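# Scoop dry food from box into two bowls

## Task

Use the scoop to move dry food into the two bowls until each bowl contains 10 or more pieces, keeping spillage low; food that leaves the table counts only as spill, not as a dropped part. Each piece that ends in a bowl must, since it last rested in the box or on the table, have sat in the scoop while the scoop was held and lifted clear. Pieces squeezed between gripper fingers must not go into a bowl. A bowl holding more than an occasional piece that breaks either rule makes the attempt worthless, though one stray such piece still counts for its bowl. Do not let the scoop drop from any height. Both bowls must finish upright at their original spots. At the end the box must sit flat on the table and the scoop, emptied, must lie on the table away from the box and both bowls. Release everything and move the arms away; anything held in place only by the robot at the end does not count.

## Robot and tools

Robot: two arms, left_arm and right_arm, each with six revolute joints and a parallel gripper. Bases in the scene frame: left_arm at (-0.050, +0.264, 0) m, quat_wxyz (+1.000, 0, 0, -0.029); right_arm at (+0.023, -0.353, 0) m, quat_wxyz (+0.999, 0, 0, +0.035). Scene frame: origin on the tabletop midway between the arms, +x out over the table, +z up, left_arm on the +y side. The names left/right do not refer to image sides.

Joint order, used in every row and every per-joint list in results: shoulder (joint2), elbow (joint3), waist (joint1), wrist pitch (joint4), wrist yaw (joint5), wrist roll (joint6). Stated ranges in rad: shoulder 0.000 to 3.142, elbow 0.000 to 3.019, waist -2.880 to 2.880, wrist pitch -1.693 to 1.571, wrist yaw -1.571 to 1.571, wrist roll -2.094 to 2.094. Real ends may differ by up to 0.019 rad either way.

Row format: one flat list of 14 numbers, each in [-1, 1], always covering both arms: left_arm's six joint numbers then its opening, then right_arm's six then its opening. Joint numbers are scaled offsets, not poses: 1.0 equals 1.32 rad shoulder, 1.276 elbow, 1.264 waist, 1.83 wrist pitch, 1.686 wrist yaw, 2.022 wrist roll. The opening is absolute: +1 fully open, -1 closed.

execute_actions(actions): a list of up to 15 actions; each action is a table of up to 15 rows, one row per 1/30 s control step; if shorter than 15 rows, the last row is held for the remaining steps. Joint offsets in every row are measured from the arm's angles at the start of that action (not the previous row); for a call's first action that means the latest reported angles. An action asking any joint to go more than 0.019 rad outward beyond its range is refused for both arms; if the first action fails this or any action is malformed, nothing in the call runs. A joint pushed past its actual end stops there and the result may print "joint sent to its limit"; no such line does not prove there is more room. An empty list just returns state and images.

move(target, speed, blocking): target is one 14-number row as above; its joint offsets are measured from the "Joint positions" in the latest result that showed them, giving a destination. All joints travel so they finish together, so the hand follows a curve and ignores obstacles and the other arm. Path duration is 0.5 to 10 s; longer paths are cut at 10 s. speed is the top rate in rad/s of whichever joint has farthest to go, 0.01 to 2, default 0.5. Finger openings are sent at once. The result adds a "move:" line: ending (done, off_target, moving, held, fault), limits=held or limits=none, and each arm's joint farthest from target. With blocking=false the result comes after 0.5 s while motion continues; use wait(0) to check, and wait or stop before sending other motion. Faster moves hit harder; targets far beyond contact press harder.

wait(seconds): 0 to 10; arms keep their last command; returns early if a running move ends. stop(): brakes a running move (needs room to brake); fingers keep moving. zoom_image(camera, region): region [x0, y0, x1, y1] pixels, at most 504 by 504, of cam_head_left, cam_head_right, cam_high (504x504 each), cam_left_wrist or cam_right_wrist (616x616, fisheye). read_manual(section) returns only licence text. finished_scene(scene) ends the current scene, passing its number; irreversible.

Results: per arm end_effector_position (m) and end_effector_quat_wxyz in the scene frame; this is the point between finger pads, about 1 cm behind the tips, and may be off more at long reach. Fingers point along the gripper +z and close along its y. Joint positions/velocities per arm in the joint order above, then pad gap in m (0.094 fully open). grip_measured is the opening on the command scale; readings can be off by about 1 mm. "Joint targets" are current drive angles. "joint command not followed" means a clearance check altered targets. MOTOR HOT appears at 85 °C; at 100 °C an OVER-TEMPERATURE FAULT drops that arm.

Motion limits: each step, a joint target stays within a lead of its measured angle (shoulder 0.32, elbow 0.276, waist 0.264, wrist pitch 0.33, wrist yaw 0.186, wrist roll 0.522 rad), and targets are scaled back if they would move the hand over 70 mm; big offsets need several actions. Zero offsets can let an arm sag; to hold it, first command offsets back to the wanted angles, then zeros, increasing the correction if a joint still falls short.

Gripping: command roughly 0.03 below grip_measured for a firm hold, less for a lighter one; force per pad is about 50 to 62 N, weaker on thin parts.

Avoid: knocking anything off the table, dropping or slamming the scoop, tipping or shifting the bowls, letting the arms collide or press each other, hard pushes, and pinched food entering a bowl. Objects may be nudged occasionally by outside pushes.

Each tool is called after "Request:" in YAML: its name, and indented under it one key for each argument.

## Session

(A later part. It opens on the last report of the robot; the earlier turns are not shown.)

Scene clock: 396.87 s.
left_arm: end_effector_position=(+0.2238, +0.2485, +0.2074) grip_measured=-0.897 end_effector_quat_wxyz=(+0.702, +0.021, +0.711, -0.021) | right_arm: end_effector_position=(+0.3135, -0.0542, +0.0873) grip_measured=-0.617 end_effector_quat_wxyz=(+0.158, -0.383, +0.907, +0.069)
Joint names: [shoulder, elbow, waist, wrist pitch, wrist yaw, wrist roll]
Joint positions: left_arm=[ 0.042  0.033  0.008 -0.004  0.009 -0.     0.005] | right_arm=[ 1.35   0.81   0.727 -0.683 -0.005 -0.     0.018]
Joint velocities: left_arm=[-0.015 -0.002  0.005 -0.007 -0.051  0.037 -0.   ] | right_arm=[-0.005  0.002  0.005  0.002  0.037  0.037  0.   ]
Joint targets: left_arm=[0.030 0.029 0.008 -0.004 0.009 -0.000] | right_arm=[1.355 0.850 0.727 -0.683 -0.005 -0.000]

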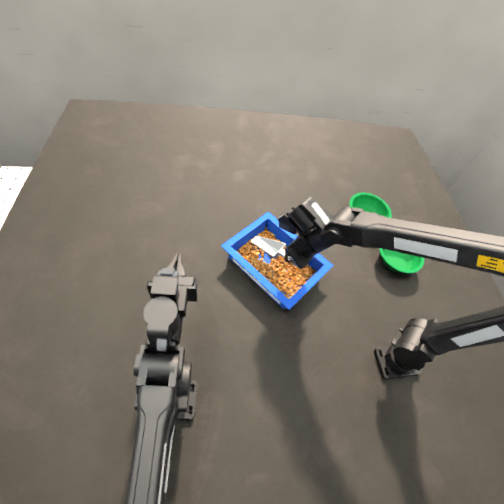

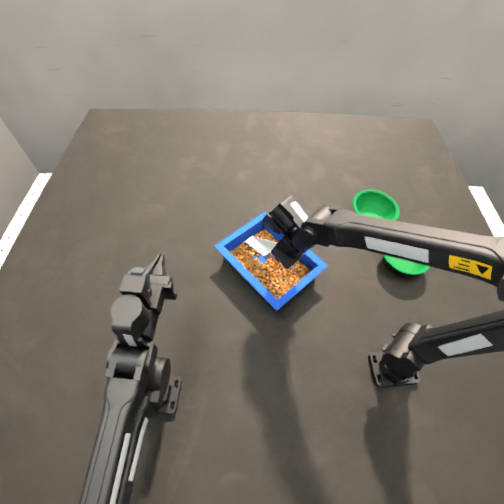

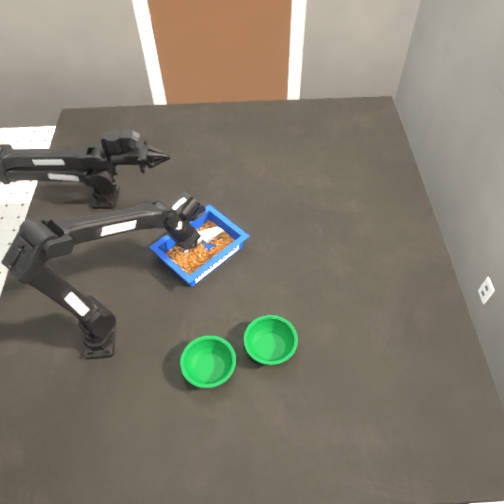

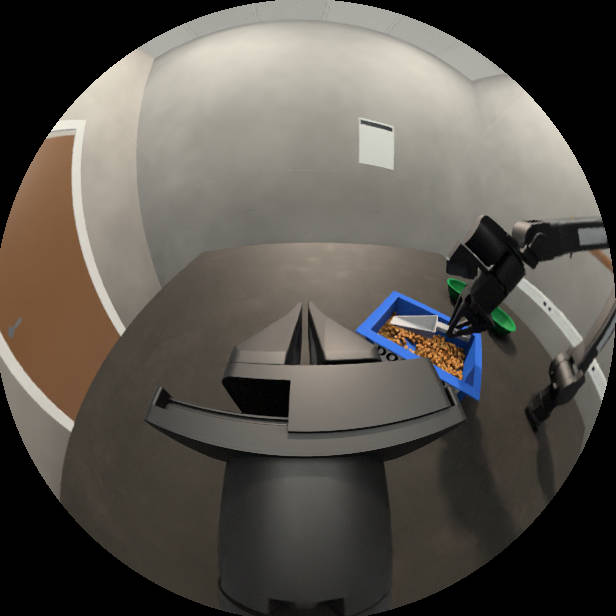

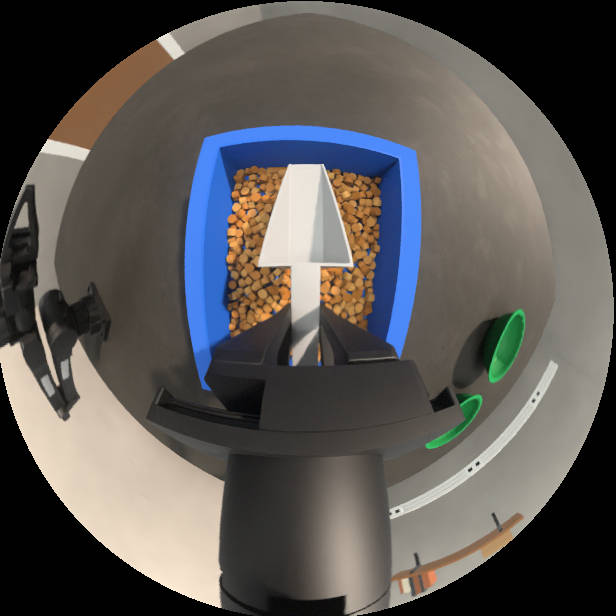

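Request:
move:
  target: [-0.009,-0.003,0,0,0,0,-0.9, -0.016,0.0886,0,-0.2016,0,0,-0.65]
  speed: 0.35

Request:
zoom_image:
  camera: "cam_right_wrist"
  region: [150, 50, 460, 330]

Request:
zoom_image:
  camera: "cam_left_wrist"
  region: [350, 280, 500, 390]

Scene clock: 404.60 s.
left_arm: end_effector_position=(+0.2238, +0.2485, +0.2074) grip_measured=-0.897 end_effector_quat_wxyz=(+0.702, +0.021, +0.711, -0.021) | right_arm: end_effector_position=(+0.2747, -0.0940, +0.1001) grip_measured=-0.617 end_effector_quat_wxyz=(+0.034, -0.388, +0.921, +0.017)
Joint names: [shoulder, elbow, waist, wrist pitch, wrist yaw, wrist roll]
Joint positions: left_arm=[ 0.042  0.033  0.008 -0.004  0.009 -0.     0.005] | right_arm=[ 1.336  0.877  0.727 -1.035 -0.005 -0.     0.018]
Joint velocities: left_arm=[ 0.005  0.002  0.005  0.002 -0.051  0.022 -0.001] | right_arm=[-0.005 -0.002 -0.015  0.017 -0.051 -0.051 -0.001]
Joint targets: left_arm=[0.030 0.029 0.008 -0.004 0.009 -0.000] | right_arm=[1.329 0.923 0.727 -1.052 -0.005 -0.000]
move: off_target (right_arm); limits=none; left_arm: farthest joint: the shoulder, 0.011 radians from its target (0.011 radians at the start); right_arm: farthest joint: the elbow, 0.046 radians from its target (0.113 radians at the start)

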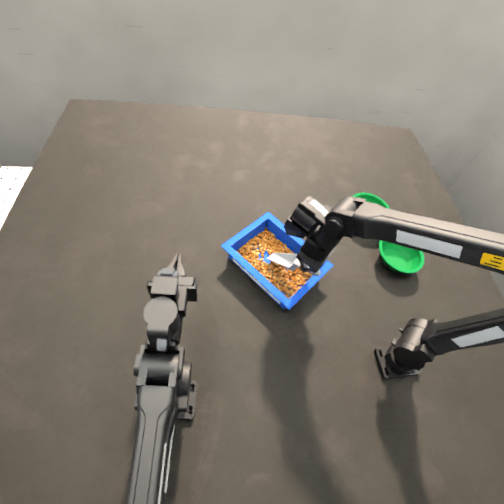

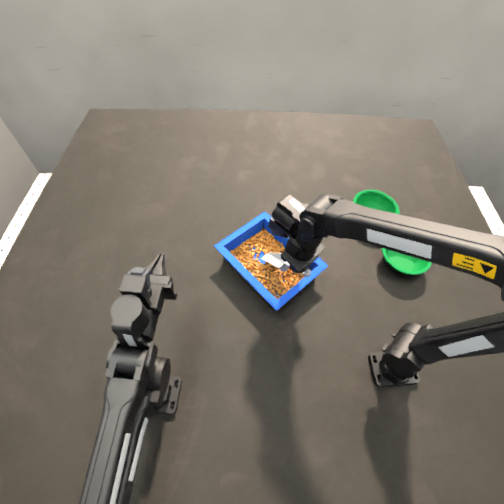

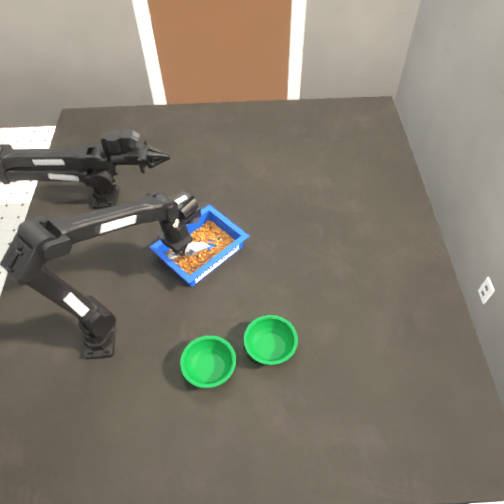

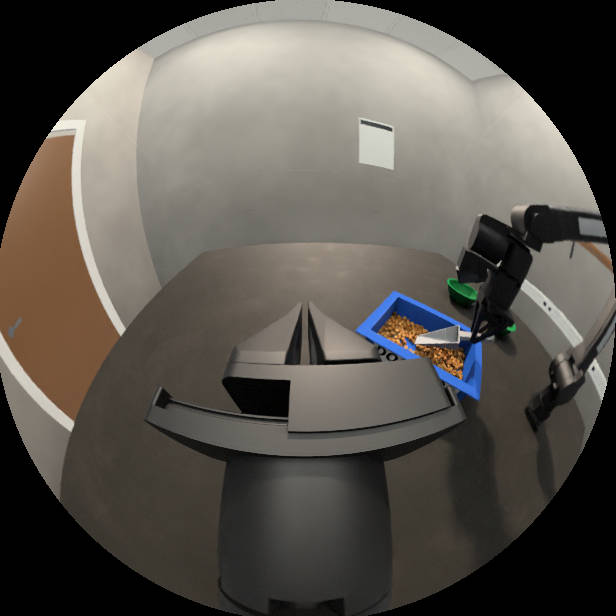

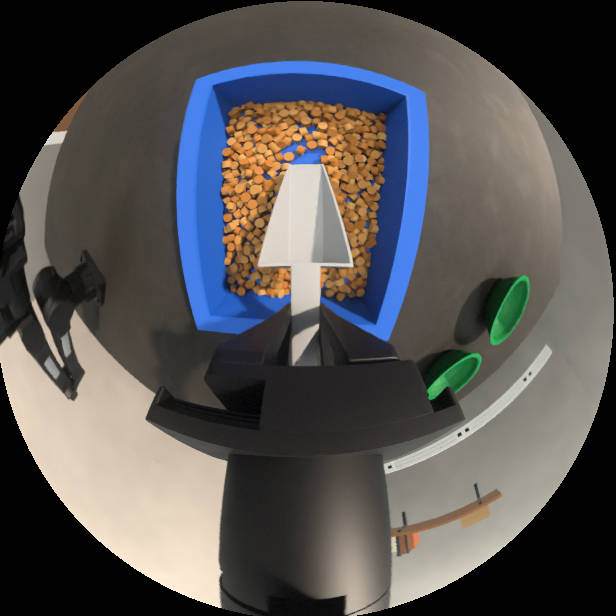

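Region (150, 50, 460, 330) of cam_right_wrist's 616x616 image, scaled by 1.626, with more detail than that image has; it fills the top 455 rows of this view, and the rest is white.

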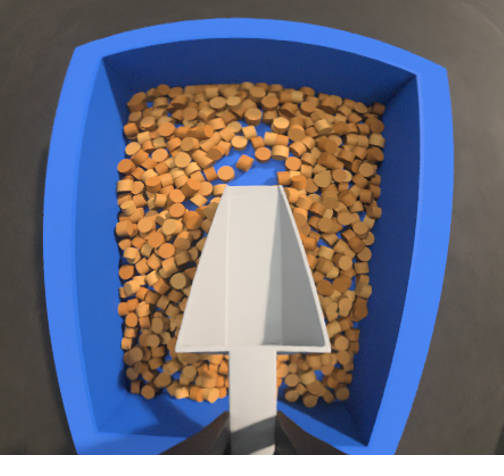

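Region (350, 280, 500, 390) of cam_left_wrist's 616x616 image, scaled by 3.360, with more detail than that image has; it fills the top 370 rows of this view, and the rest is white.

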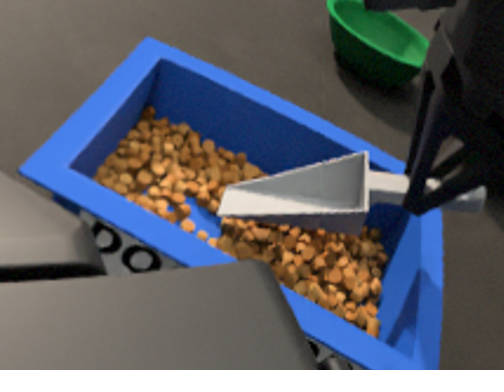

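Request:
move:
  target: [-0.009,-0.003,0,0,0,0,-0.9, 0.0205,-0.0462,0,0.0732,0,0,-0.65]
  speed: 0.15

Request:
zoom_image:
  camera: "cam_right_wrist"
  region: [150, 50, 460, 330]

Request:
zoom_image:
  camera: "cam_left_wrist"
  region: [350, 280, 500, 390]

Scene clock: 431.37 s.
left_arm: end_effector_position=(+0.2238, +0.2485, +0.2074) grip_measured=-0.897 end_effector_quat_wxyz=(+0.702, +0.021, +0.711, -0.021) | right_arm: end_effector_position=(+0.2775, -0.0911, +0.0785) grip_measured=-0.617 end_effector_quat_wxyz=(+0.055, -0.388, +0.920, +0.026)
Joint names: [shoulder, elbow, waist, wrist pitch, wrist yaw, wrist roll]
Joint positions: left_arm=[ 0.042  0.033  0.008 -0.004  0.009 -0.     0.005] | right_arm=[ 1.35   0.822  0.727 -0.921 -0.005 -0.     0.018]
Joint velocities: left_arm=[-0.005  0.002 -0.015  0.012  0.037 -0.037 -0.001] | right_arm=[-0.005 -0.027 -0.005  0.002  0.037  0.007  0.   ]
Joint targets: left_arm=[0.030 0.029 0.008 -0.004 0.009 -0.000] | right_arm=[1.363 0.818 0.727 -0.901 -0.005 -0.000]
move: done; limits=none; left_arm: farthest joint: the shoulder, 0.011 radians from its target (0.011 radians at the start); right_arm: farthest joint: the wrist pitch, 0.020 radians from its target (0.134 radians at the start)

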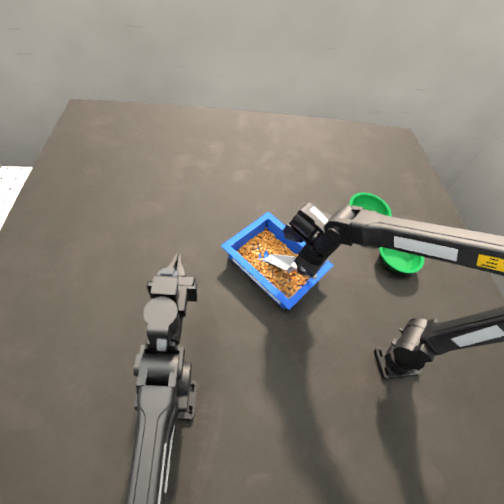

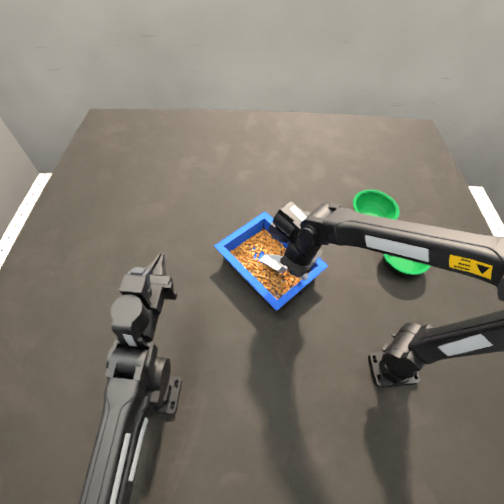

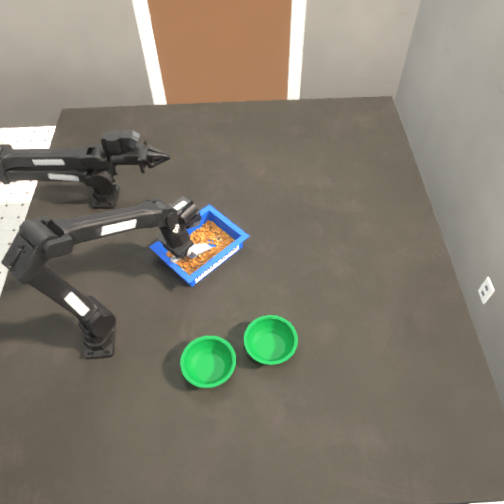

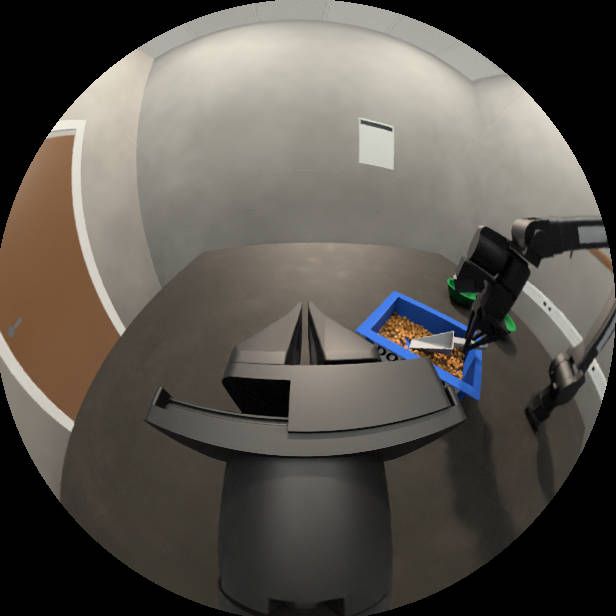

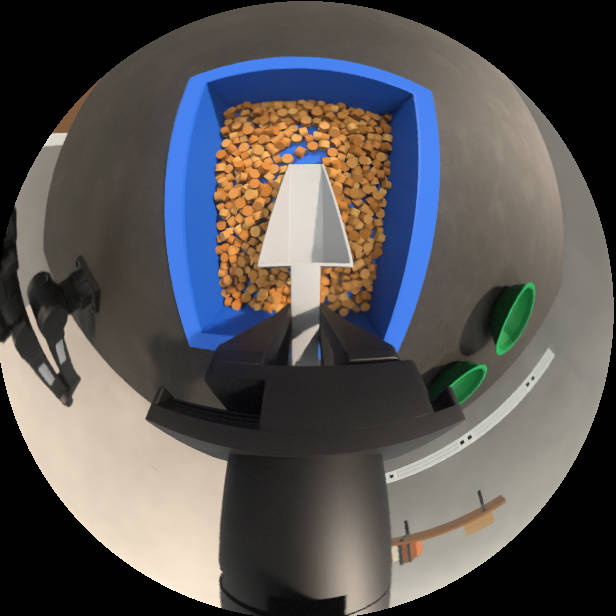

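Region (150, 50, 460, 330) of cam_right_wrist's 616x616 image, scaled by 1.626, with more detail than that image has; it fills the top 455 rows of this view, and the rest is white.

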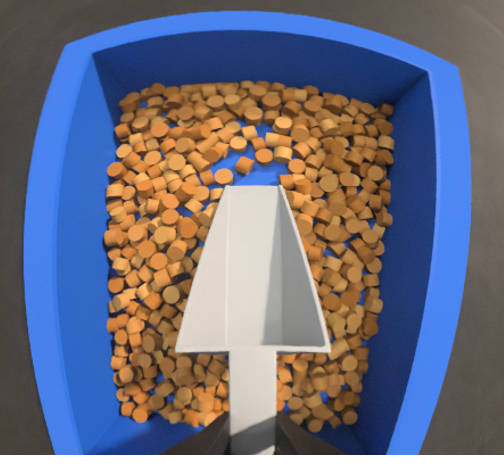

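Region (350, 280, 500, 390) of cam_left_wrist's 616x616 image, scaled by 3.360, with more detail than that image has; it fills the top 370 rows of this view, and the rest is white.

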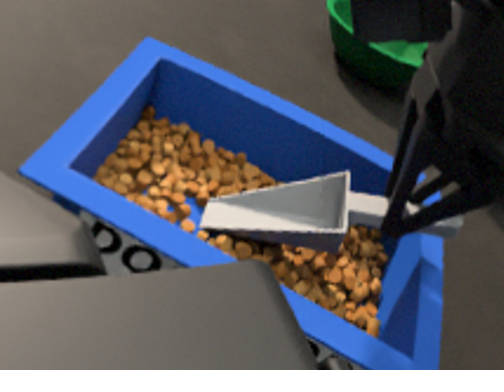

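Request:
execute_actions:
  actions:
    - [[-0.009,-0.003,0,0,0,0,-0.9,0.0148,-0.003,0,0.0144,0,0,-0.65],[-0.009,-0.003,0,0,0,0,-0.9,0.0161,-0.003,0,0.0167,0,0,-0.65],[-0.009,-0.003,0,0,0,0,-0.9,0.0173,-0.003,0,0.0191,0,0,-0.65],[-0.009,-0.003,0,0,0,0,-0.9,0.0185,-0.003,0,0.0215,0,0,-0.65],[-0.009,-0.003,0,0,0,0,-0.9,0.0197,-0.003,0,0.0238,0,0,-0.65],[-0.009,-0.003,0,0,0,0,-0.9,0.0209,-0.003,0,0.0262,0,0,-0.65],[-0.009,-0.003,0,0,0,0,-0.9,0.0221,-0.003,0,0.0286,0,0,-0.65],[-0.009,-0.003,0,0,0,0,-0.9,0.0233,-0.003,0,0.0309,0,0,-0.65],[-0.009,-0.003,0,0,0,0,-0.9,0.0245,-0.003,0,0.0333,0,0,-0.65],[-0.009,-0.003,0,0,0,0,-0.9,0.0258,-0.003,0,0.0357,0,0,-0.65],[-0.009,-0.003,0,0,0,0,-0.9,0.0270,-0.003,0,0.0380,0,0,-0.65],[-0.009,-0.003,0,0,0,0,-0.9,0.0282,-0.003,0,0.0404,0,0,-0.65],[-0.009,-0.003,0,0,0,0,-0.9,0.0294,-0.003,0,0.0428,0,0,-0.65],[-0.009,-0.003,0,0,0,0,-0.9,0.0306,-0.003,0,0.0451,0,0,-0.65],[-0.009,-0.003,0,0,0,0,-0.9,0.0318,-0.003,0,0.0475,0,0,-0.65]]
    - [[-0.009,-0.003,0,0,0,0,-0.9,0.0168,0,0,0.0164,0,0,-0.65],[-0.009,-0.003,0,0,0,0,-0.9,0.0181,0,0,0.0187,0,0,-0.65],[-0.009,-0.003,0,0,0,0,-0.9,0.0193,0,0,0.0211,0,0,-0.65],[-0.009,-0.003,0,0,0,0,-0.9,0.0205,0,0,0.0235,0,0,-0.65],[-0.009,-0.003,0,0,0,0,-0.9,0.0217,0,0,0.0258,0,0,-0.65],[-0.009,-0.003,0,0,0,0,-0.9,0.0229,0,0,0.0282,0,0,-0.65],[-0.009,-0.003,0,0,0,0,-0.9,0.0241,0,0,0.0306,0,0,-0.65],[-0.009,-0.003,0,0,0,0,-0.9,0.0253,0,0,0.0329,0,0,-0.65],[-0.009,-0.003,0,0,0,0,-0.9,0.0265,0,0,0.0353,0,0,-0.65],[-0.009,-0.003,0,0,0,0,-0.9,0.0278,0,0,0.0377,0,0,-0.65],[-0.009,-0.003,0,0,0,0,-0.9,0.0290,0,0,0.0400,0,0,-0.65],[-0.009,-0.003,0,0,0,0,-0.9,0.0302,0,0,0.0424,0,0,-0.65],[-0.009,-0.003,0,0,0,0,-0.9,0.0314,0,0,0.0448,0,0,-0.65],[-0.009,-0.003,0,0,0,0,-0.9,0.0326,0,0,0.0471,0,0,-0.65],[-0.009,-0.003,0,0,0,0,-0.9,0.0338,0,0,0.0495,0,0,-0.65]]

Request:
zoom_image:
  camera: "cam_right_wrist"
  region: [150, 50, 460, 330]

Request:
zoom_image:
  camera: "cam_left_wrist"
  region: [350, 280, 500, 390]

Scene clock: 445.97 s.
left_arm: end_effector_position=(+0.2238, +0.2485, +0.2074) grip_measured=-0.897 end_effector_quat_wxyz=(+0.702, +0.021, +0.711, -0.021) | right_arm: end_effector_position=(+0.2952, -0.0730, +0.0650) grip_measured=-0.617 end_effector_quat_wxyz=(+0.086, -0.387, +0.917, +0.039)
Joint names: [shoulder, elbow, waist, wrist pitch, wrist yaw, wrist roll]
Joint positions: left_arm=[ 0.042  0.033  0.008 -0.004  0.009 -0.     0.005] | right_arm=[ 1.4    0.822  0.727 -0.804 -0.005 -0.     0.018]
Joint velocities: left_arm=[-0.015 -0.022  0.005  0.002 -0.051 -0.066 -0.   ] | right_arm=[ 0.044  0.002 -0.015  0.134  0.037  0.007 -0.001]
Joint targets: left_arm=[0.030 0.029 0.008 -0.004 0.009 -0.000] | right_arm=[1.418 0.822 0.727 -0.774 -0.005 -0.000]

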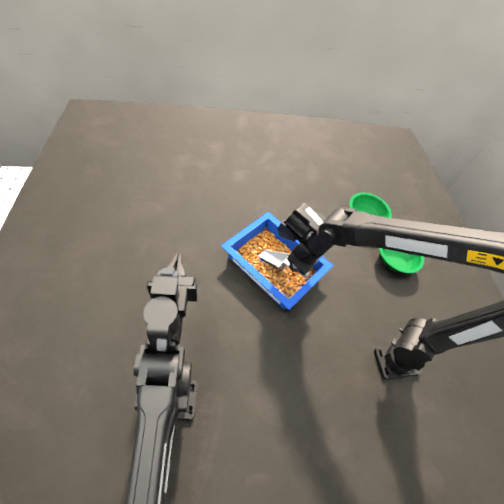

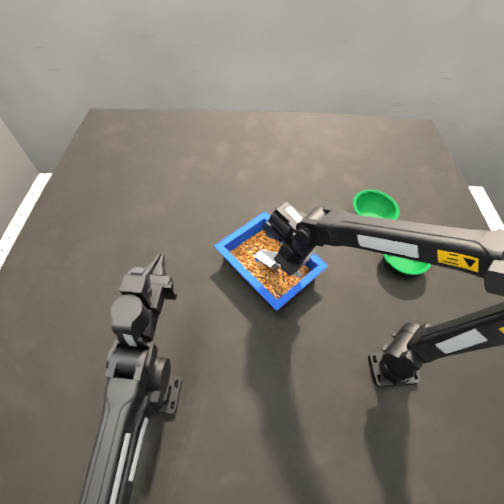

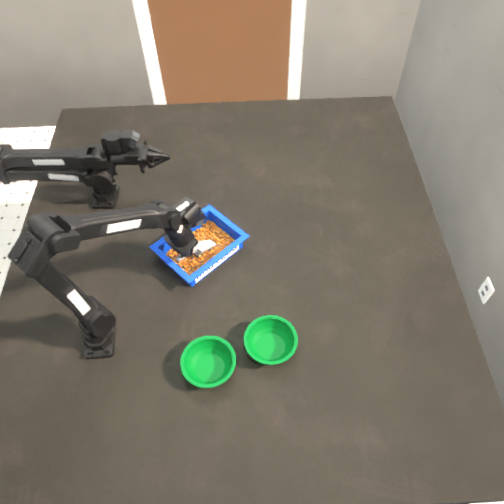

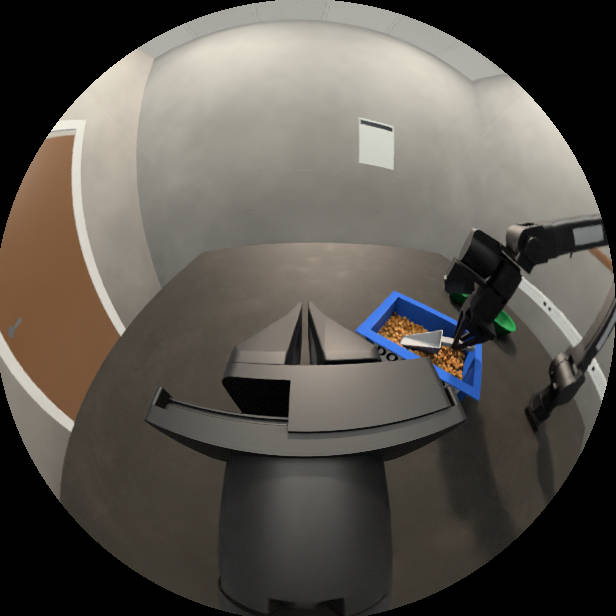

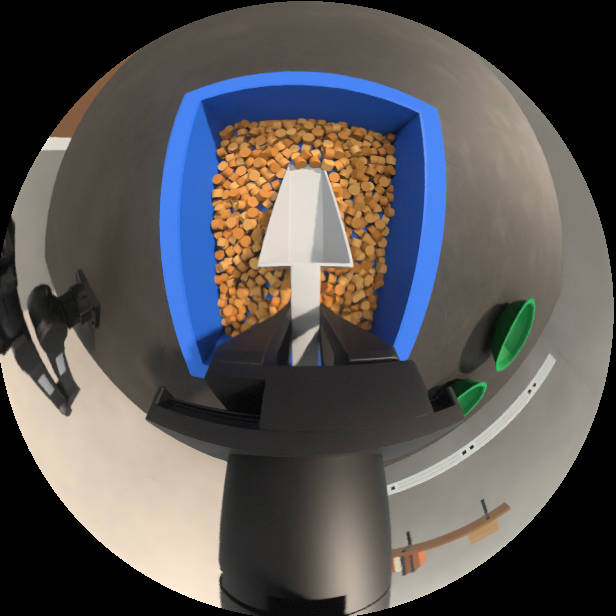

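Region (150, 50, 460, 330) of cam_right_wrist's 616x616 image, scaled by 1.626, with more detail than that image has; it fills the top 455 rows of this view, and the rest is white.

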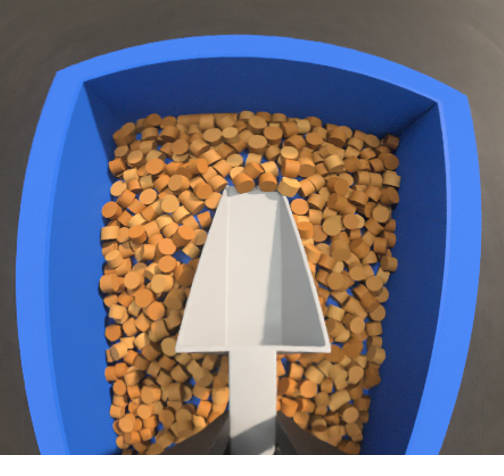

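Region (350, 280, 500, 390) of cam_left_wrist's 616x616 image, scaled by 3.360, with more detail than that image has; it fills the top 370 rows of this view, and the rest is white.

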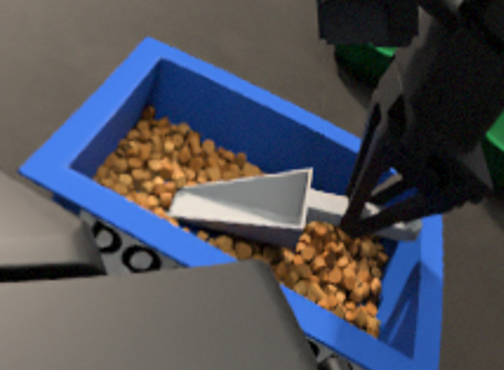

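Request:
execute_actions:
  actions:
    - [[-0.009,-0.003,0,0,0,0,-0.9,0.0146,0,0,0.0188,0,0,-0.65],[-0.009,-0.003,0,0,0,0,-0.9,0.0157,0,0,0.0211,0,0,-0.65],[-0.009,-0.003,0,0,0,0,-0.9,0.0167,0,0,0.0235,0,0,-0.65],[-0.009,-0.003,0,0,0,0,-0.9,0.0177,0,0,0.0259,0,0,-0.65],[-0.009,-0.003,0,0,0,0,-0.9,0.0187,0,0,0.0282,0,0,-0.65],[-0.009,-0.003,0,0,0,0,-0.9,0.0197,0,0,0.0306,0,0,-0.65],[-0.009,-0.003,0,0,0,0,-0.9,0.0207,0,0,0.033,0,0,-0.65],[-0.009,-0.003,0,0,0,0,-0.9,0.0217,0,0,0.0353,0,0,-0.65],[-0.009,-0.003,0,0,0,0,-0.9,0.0227,0,0,0.0377,0,0,-0.65],[-0.009,-0.003,0,0,0,0,-0.9,0.0237,0,0,0.0401,0,0,-0.65],[-0.009,-0.003,0,0,0,0,-0.9,0.0247,0,0,0.0424,0,0,-0.65],[-0.009,-0.003,0,0,0,0,-0.9,0.0258,0,0,0.0448,0,0,-0.65],[-0.009,-0.003,0,0,0,0,-0.9,0.0268,0,0,0.0472,0,0,-0.65],[-0.009,-0.003,0,0,0,0,-0.9,0.0278,0,0,0.0496,0,0,-0.65],[-0.009,-0.003,0,0,0,0,-0.9,0.0288,0,0,0.0519,0,0,-0.65]]
    - [[-0.009,-0.003,0,0,0,0,-0.9,0.0146,0,0,0.0188,0,0,-0.65],[-0.009,-0.003,0,0,0,0,-0.9,0.0157,0,0,0.0211,0,0,-0.65],[-0.009,-0.003,0,0,0,0,-0.9,0.0167,0,0,0.0235,0,0,-0.65],[-0.009,-0.003,0,0,0,0,-0.9,0.0177,0,0,0.0259,0,0,-0.65],[-0.009,-0.003,0,0,0,0,-0.9,0.0187,0,0,0.0282,0,0,-0.65],[-0.009,-0.003,0,0,0,0,-0.9,0.0197,0,0,0.0306,0,0,-0.65],[-0.009,-0.003,0,0,0,0,-0.9,0.0207,0,0,0.033,0,0,-0.65],[-0.009,-0.003,0,0,0,0,-0.9,0.0217,0,0,0.0353,0,0,-0.65],[-0.009,-0.003,0,0,0,0,-0.9,0.0227,0,0,0.0377,0,0,-0.65],[-0.009,-0.003,0,0,0,0,-0.9,0.0237,0,0,0.0401,0,0,-0.65],[-0.009,-0.003,0,0,0,0,-0.9,0.0247,0,0,0.0424,0,0,-0.65],[-0.009,-0.003,0,0,0,0,-0.9,0.0258,0,0,0.0448,0,0,-0.65],[-0.009,-0.003,0,0,0,0,-0.9,0.0268,0,0,0.0472,0,0,-0.65],[-0.009,-0.003,0,0,0,0,-0.9,0.0278,0,0,0.0496,0,0,-0.65],[-0.009,-0.003,0,0,0,0,-0.9,0.0288,0,0,0.0519,0,0,-0.65]]

Request:
zoom_image:
  camera: "cam_right_wrist"
  region: [150, 50, 460, 330]

Request:
zoom_image:
  camera: "cam_left_wrist"
  region: [350, 280, 500, 390]

Scene clock: 465.53 s.
left_arm: end_effector_position=(+0.2238, +0.2485, +0.2074) grip_measured=-0.897 end_effector_quat_wxyz=(+0.702, +0.021, +0.711, -0.021) | right_arm: end_effector_position=(+0.3140, -0.0538, +0.0561) grip_measured=-0.617 end_effector_quat_wxyz=(+0.124, -0.385, +0.913, +0.055)
Joint names: [shoulder, elbow, waist, wrist pitch, wrist yaw, wrist roll]
Joint positions: left_arm=[ 0.042  0.033  0.008 -0.004  0.009 -0.     0.005] | right_arm=[ 1.442  0.822  0.727 -0.68  -0.005 -0.     0.018]
Joint velocities: left_arm=[-0.005  0.002  0.005 -0.007 -0.051  0.125  0.   ] | right_arm=[ 0.024 -0.017  0.005  0.129 -0.007 -0.022  0.   ]
Joint targets: left_arm=[0.030 0.029 0.008 -0.004 0.009 -0.000] | right_arm=[1.459 0.822 0.727 -0.647 -0.005 -0.000]

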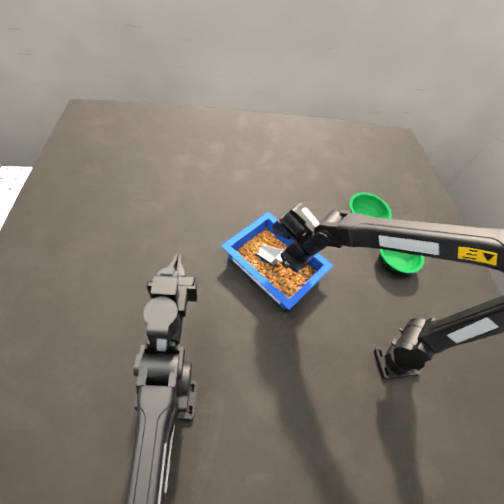

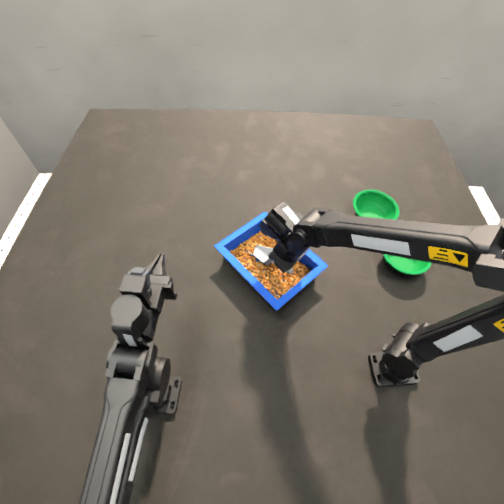

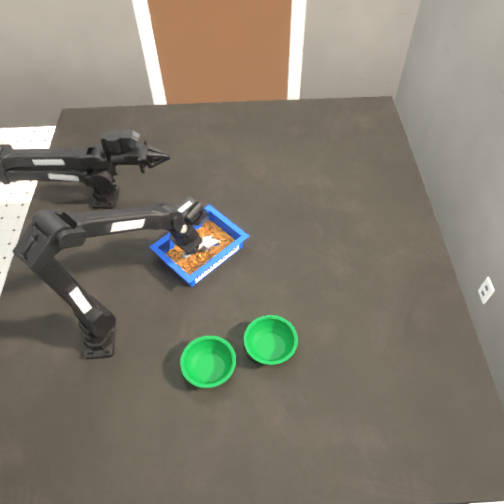

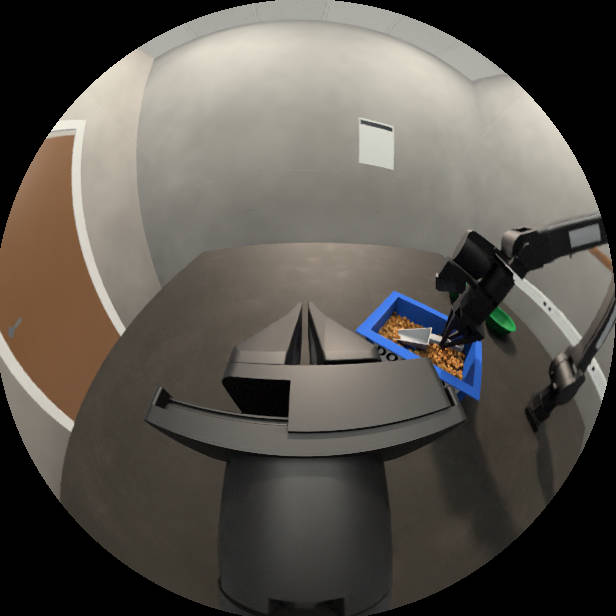

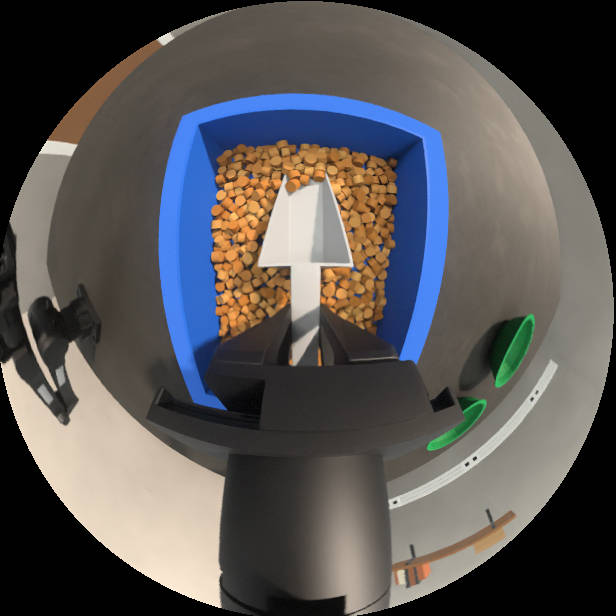

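Region (150, 50, 460, 330) of cam_right_wrist's 616x616 image, scaled by 1.626, with more detail than that image has; it fills the top 455 rows of this view, and the rest is white.

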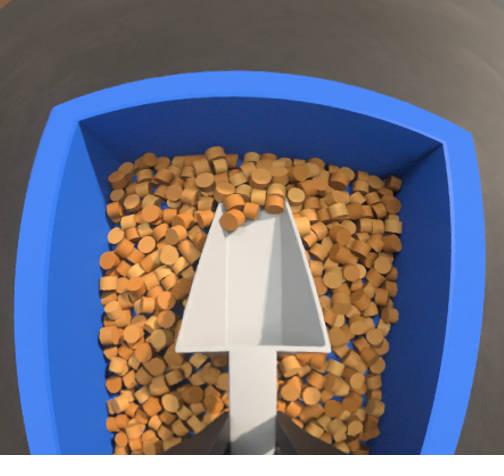

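Region (350, 280, 500, 390) of cam_left_wrist's 616x616 image, scaled by 3.360, with more detail than that image has; it fills the top 370 rows of this view, and the rest is white.

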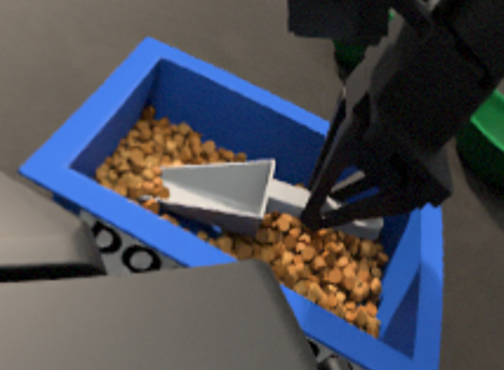

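Request:
execute_actions:
  actions:
    - [[-0.009,-0.003,0,0,0,0,-0.9,0.0146,0,0,0.0188,0,0,-0.65],[-0.009,-0.003,0,0,0,0,-0.9,0.0157,0,0,0.0211,0,0,-0.65],[-0.009,-0.003,0,0,0,0,-0.9,0.0167,0,0,0.0235,0,0,-0.65],[-0.009,-0.003,0,0,0,0,-0.9,0.0177,0,0,0.0259,0,0,-0.65],[-0.009,-0.003,0,0,0,0,-0.9,0.0187,0,0,0.0282,0,0,-0.65],[-0.009,-0.003,0,0,0,0,-0.9,0.0197,0,0,0.0306,0,0,-0.65],[-0.009,-0.003,0,0,0,0,-0.9,0.0207,0,0,0.033,0,0,-0.65],[-0.009,-0.003,0,0,0,0,-0.9,0.0217,0,0,0.0353,0,0,-0.65],[-0.009,-0.003,0,0,0,0,-0.9,0.0227,0,0,0.0377,0,0,-0.65],[-0.009,-0.003,0,0,0,0,-0.9,0.0237,0,0,0.0401,0,0,-0.65],[-0.009,-0.003,0,0,0,0,-0.9,0.0247,0,0,0.0424,0,0,-0.65],[-0.009,-0.003,0,0,0,0,-0.9,0.0258,0,0,0.0448,0,0,-0.65],[-0.009,-0.003,0,0,0,0,-0.9,0.0268,0,0,0.0472,0,0,-0.65],[-0.009,-0.003,0,0,0,0,-0.9,0.0278,0,0,0.0496,0,0,-0.65],[-0.009,-0.003,0,0,0,0,-0.9,0.0288,0,0,0.0519,0,0,-0.65]]
    - [[-0.009,-0.003,0,0,0,0,-0.9,0.011,0,0,0.012,0,0,-0.65]]

Request:
zoom_image:
  camera: "cam_right_wrist"
  region: [150, 50, 460, 330]

Request:
zoom_image:
  camera: "cam_left_wrist"
  region: [350, 280, 500, 390]

Scene clock: 476.73 s.
left_arm: end_effector_position=(+0.2238, +0.2485, +0.2074) grip_measured=-0.897 end_effector_quat_wxyz=(+0.702, +0.021, +0.711, -0.021) | right_arm: end_effector_position=(+0.3223, -0.0452, +0.0512) grip_measured=-0.617 end_effector_quat_wxyz=(+0.140, -0.384, +0.910, +0.062)
Joint names: [shoulder, elbow, waist, wrist pitch, wrist yaw, wrist roll]
Joint positions: left_arm=[ 0.042  0.033  0.008 -0.004  0.009 -0.     0.005] | right_arm=[ 1.464  0.822  0.727 -0.622 -0.005 -0.     0.018]
Joint velocities: left_arm=[ 0.005 -0.002 -0.015 -0.012 -0.037 -0.022  0.001] | right_arm=[ 0.005 -0.002 -0.005 -0.007 -0.037  0.007  0.   ]
Joint targets: left_arm=[0.030 0.029 0.008 -0.004 0.009 -0.000] | right_arm=[1.476 0.822 0.727 -0.601 -0.005 -0.000]

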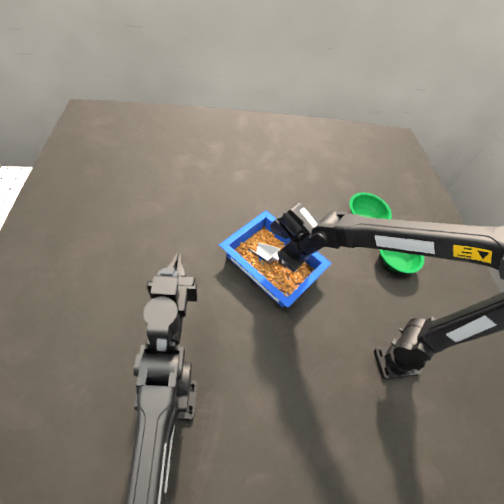

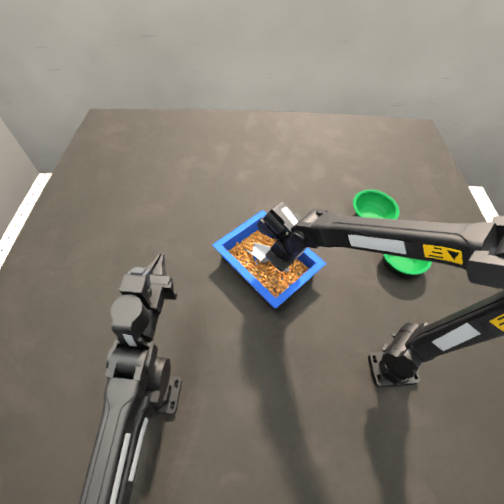

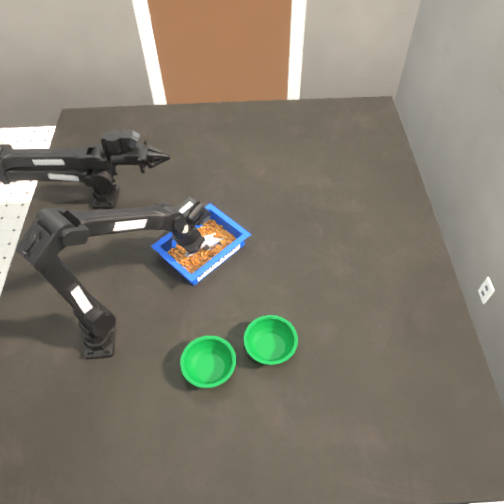

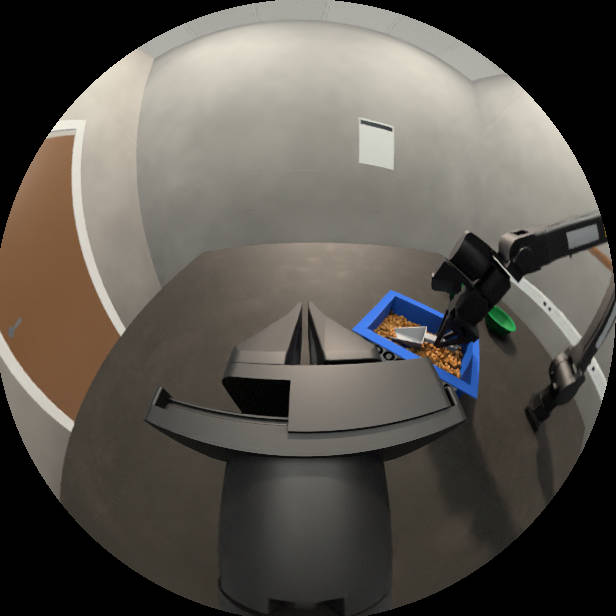

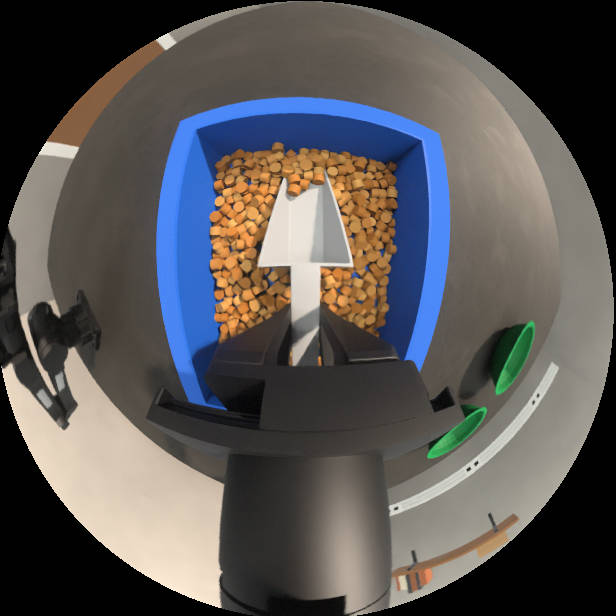

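Region (150, 50, 460, 330) of cam_right_wrist's 616x616 image, scaled by 1.626, with more detail than that image has; it fills the top 455 rows of this view, and the rest is white.

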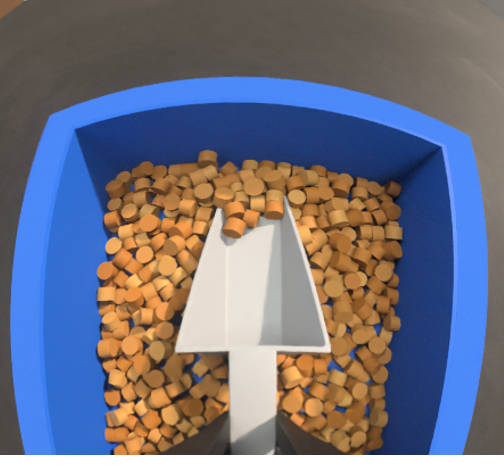

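Region (350, 280, 500, 390) of cam_left_wrist's 616x616 image, scaled by 3.360, with more detail than that image has; it fills the top 370 rows of this view, and the rest is white.

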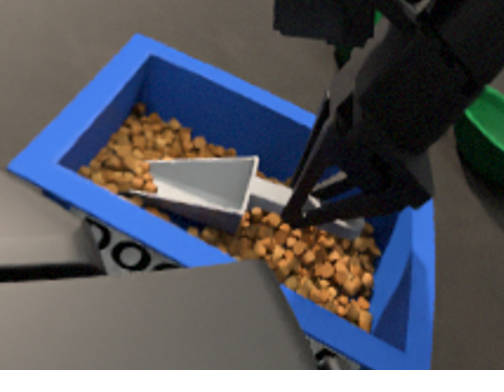

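Request:
move:
  target: [1.0,0.896,-0.146,-0.528,0,0,-0.9, 0.005,0,0,0.005,0,0,-0.65]
  speed: 0.8

Scene clock: 515.17 s.
left_arm: end_effector_position=(+0.4084, +0.1590, +0.1978) grip_measured=-0.897 end_effector_quat_wxyz=(+0.187, +0.109, +0.976, -0.026) | right_arm: end_effector_position=(+0.3223, -0.0452, +0.0512) grip_measured=-0.617 end_effector_quat_wxyz=(+0.140, -0.384, +0.910, +0.062)
Joint names: [shoulder, elbow, waist, wrist pitch, wrist yaw, wrist roll]
Joint positions: left_arm=[ 1.356  1.122 -0.164 -0.956  0.009 -0.     0.005] | right_arm=[ 1.464  0.822  0.727 -0.622 -0.005 -0.     0.018]
Joint velocities: left_arm=[-0.005 -0.022 -0.015  0.002  0.007  0.037  0.   ] | right_arm=[ 0.005 -0.007  0.005 -0.017 -0.007 -0.022  0.001]
Joint targets: left_arm=[1.362 1.176 -0.177 -0.970 0.009 -0.000] | right_arm=[1.470 0.822 0.727 -0.613 -0.005 -0.000]
move: off_target (left_arm); limits=none; left_arm: farthest joint: the elbow, 0.055 radians from its target (1.144 radians at the start); right_arm: farthest joint: the wrist pitch, 0.009 radians from its target (0.009 radians at the start)

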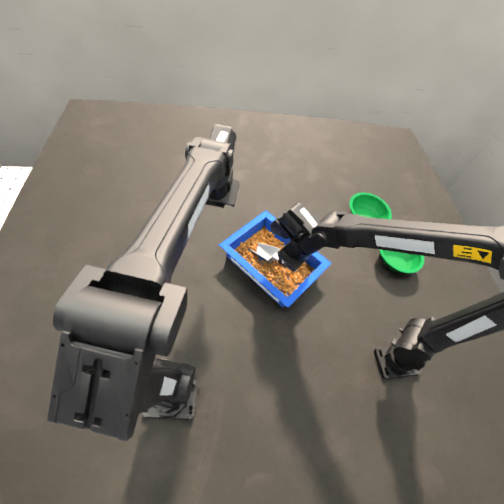

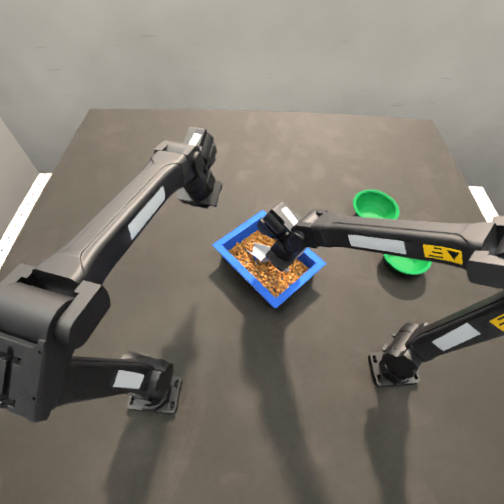

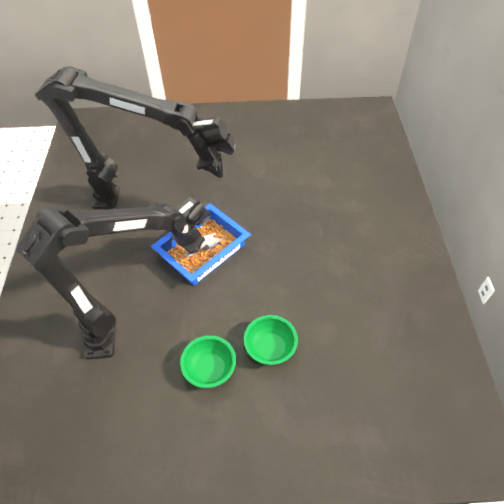

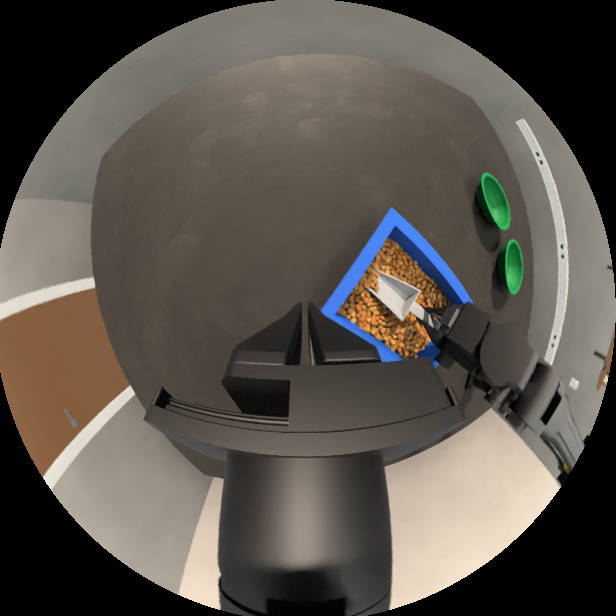

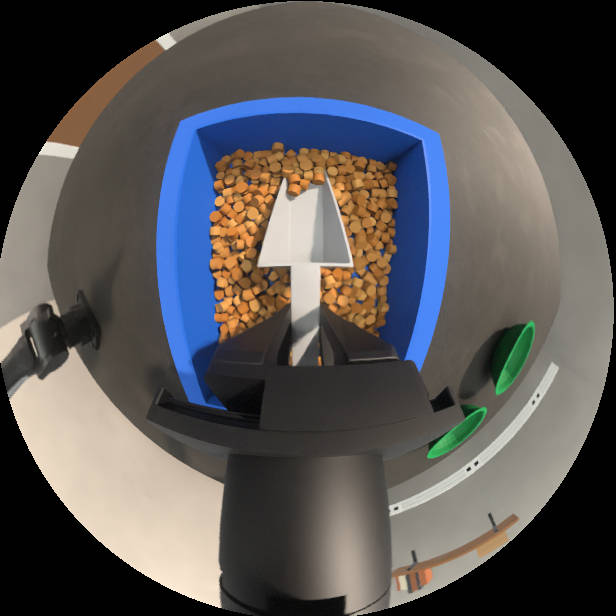

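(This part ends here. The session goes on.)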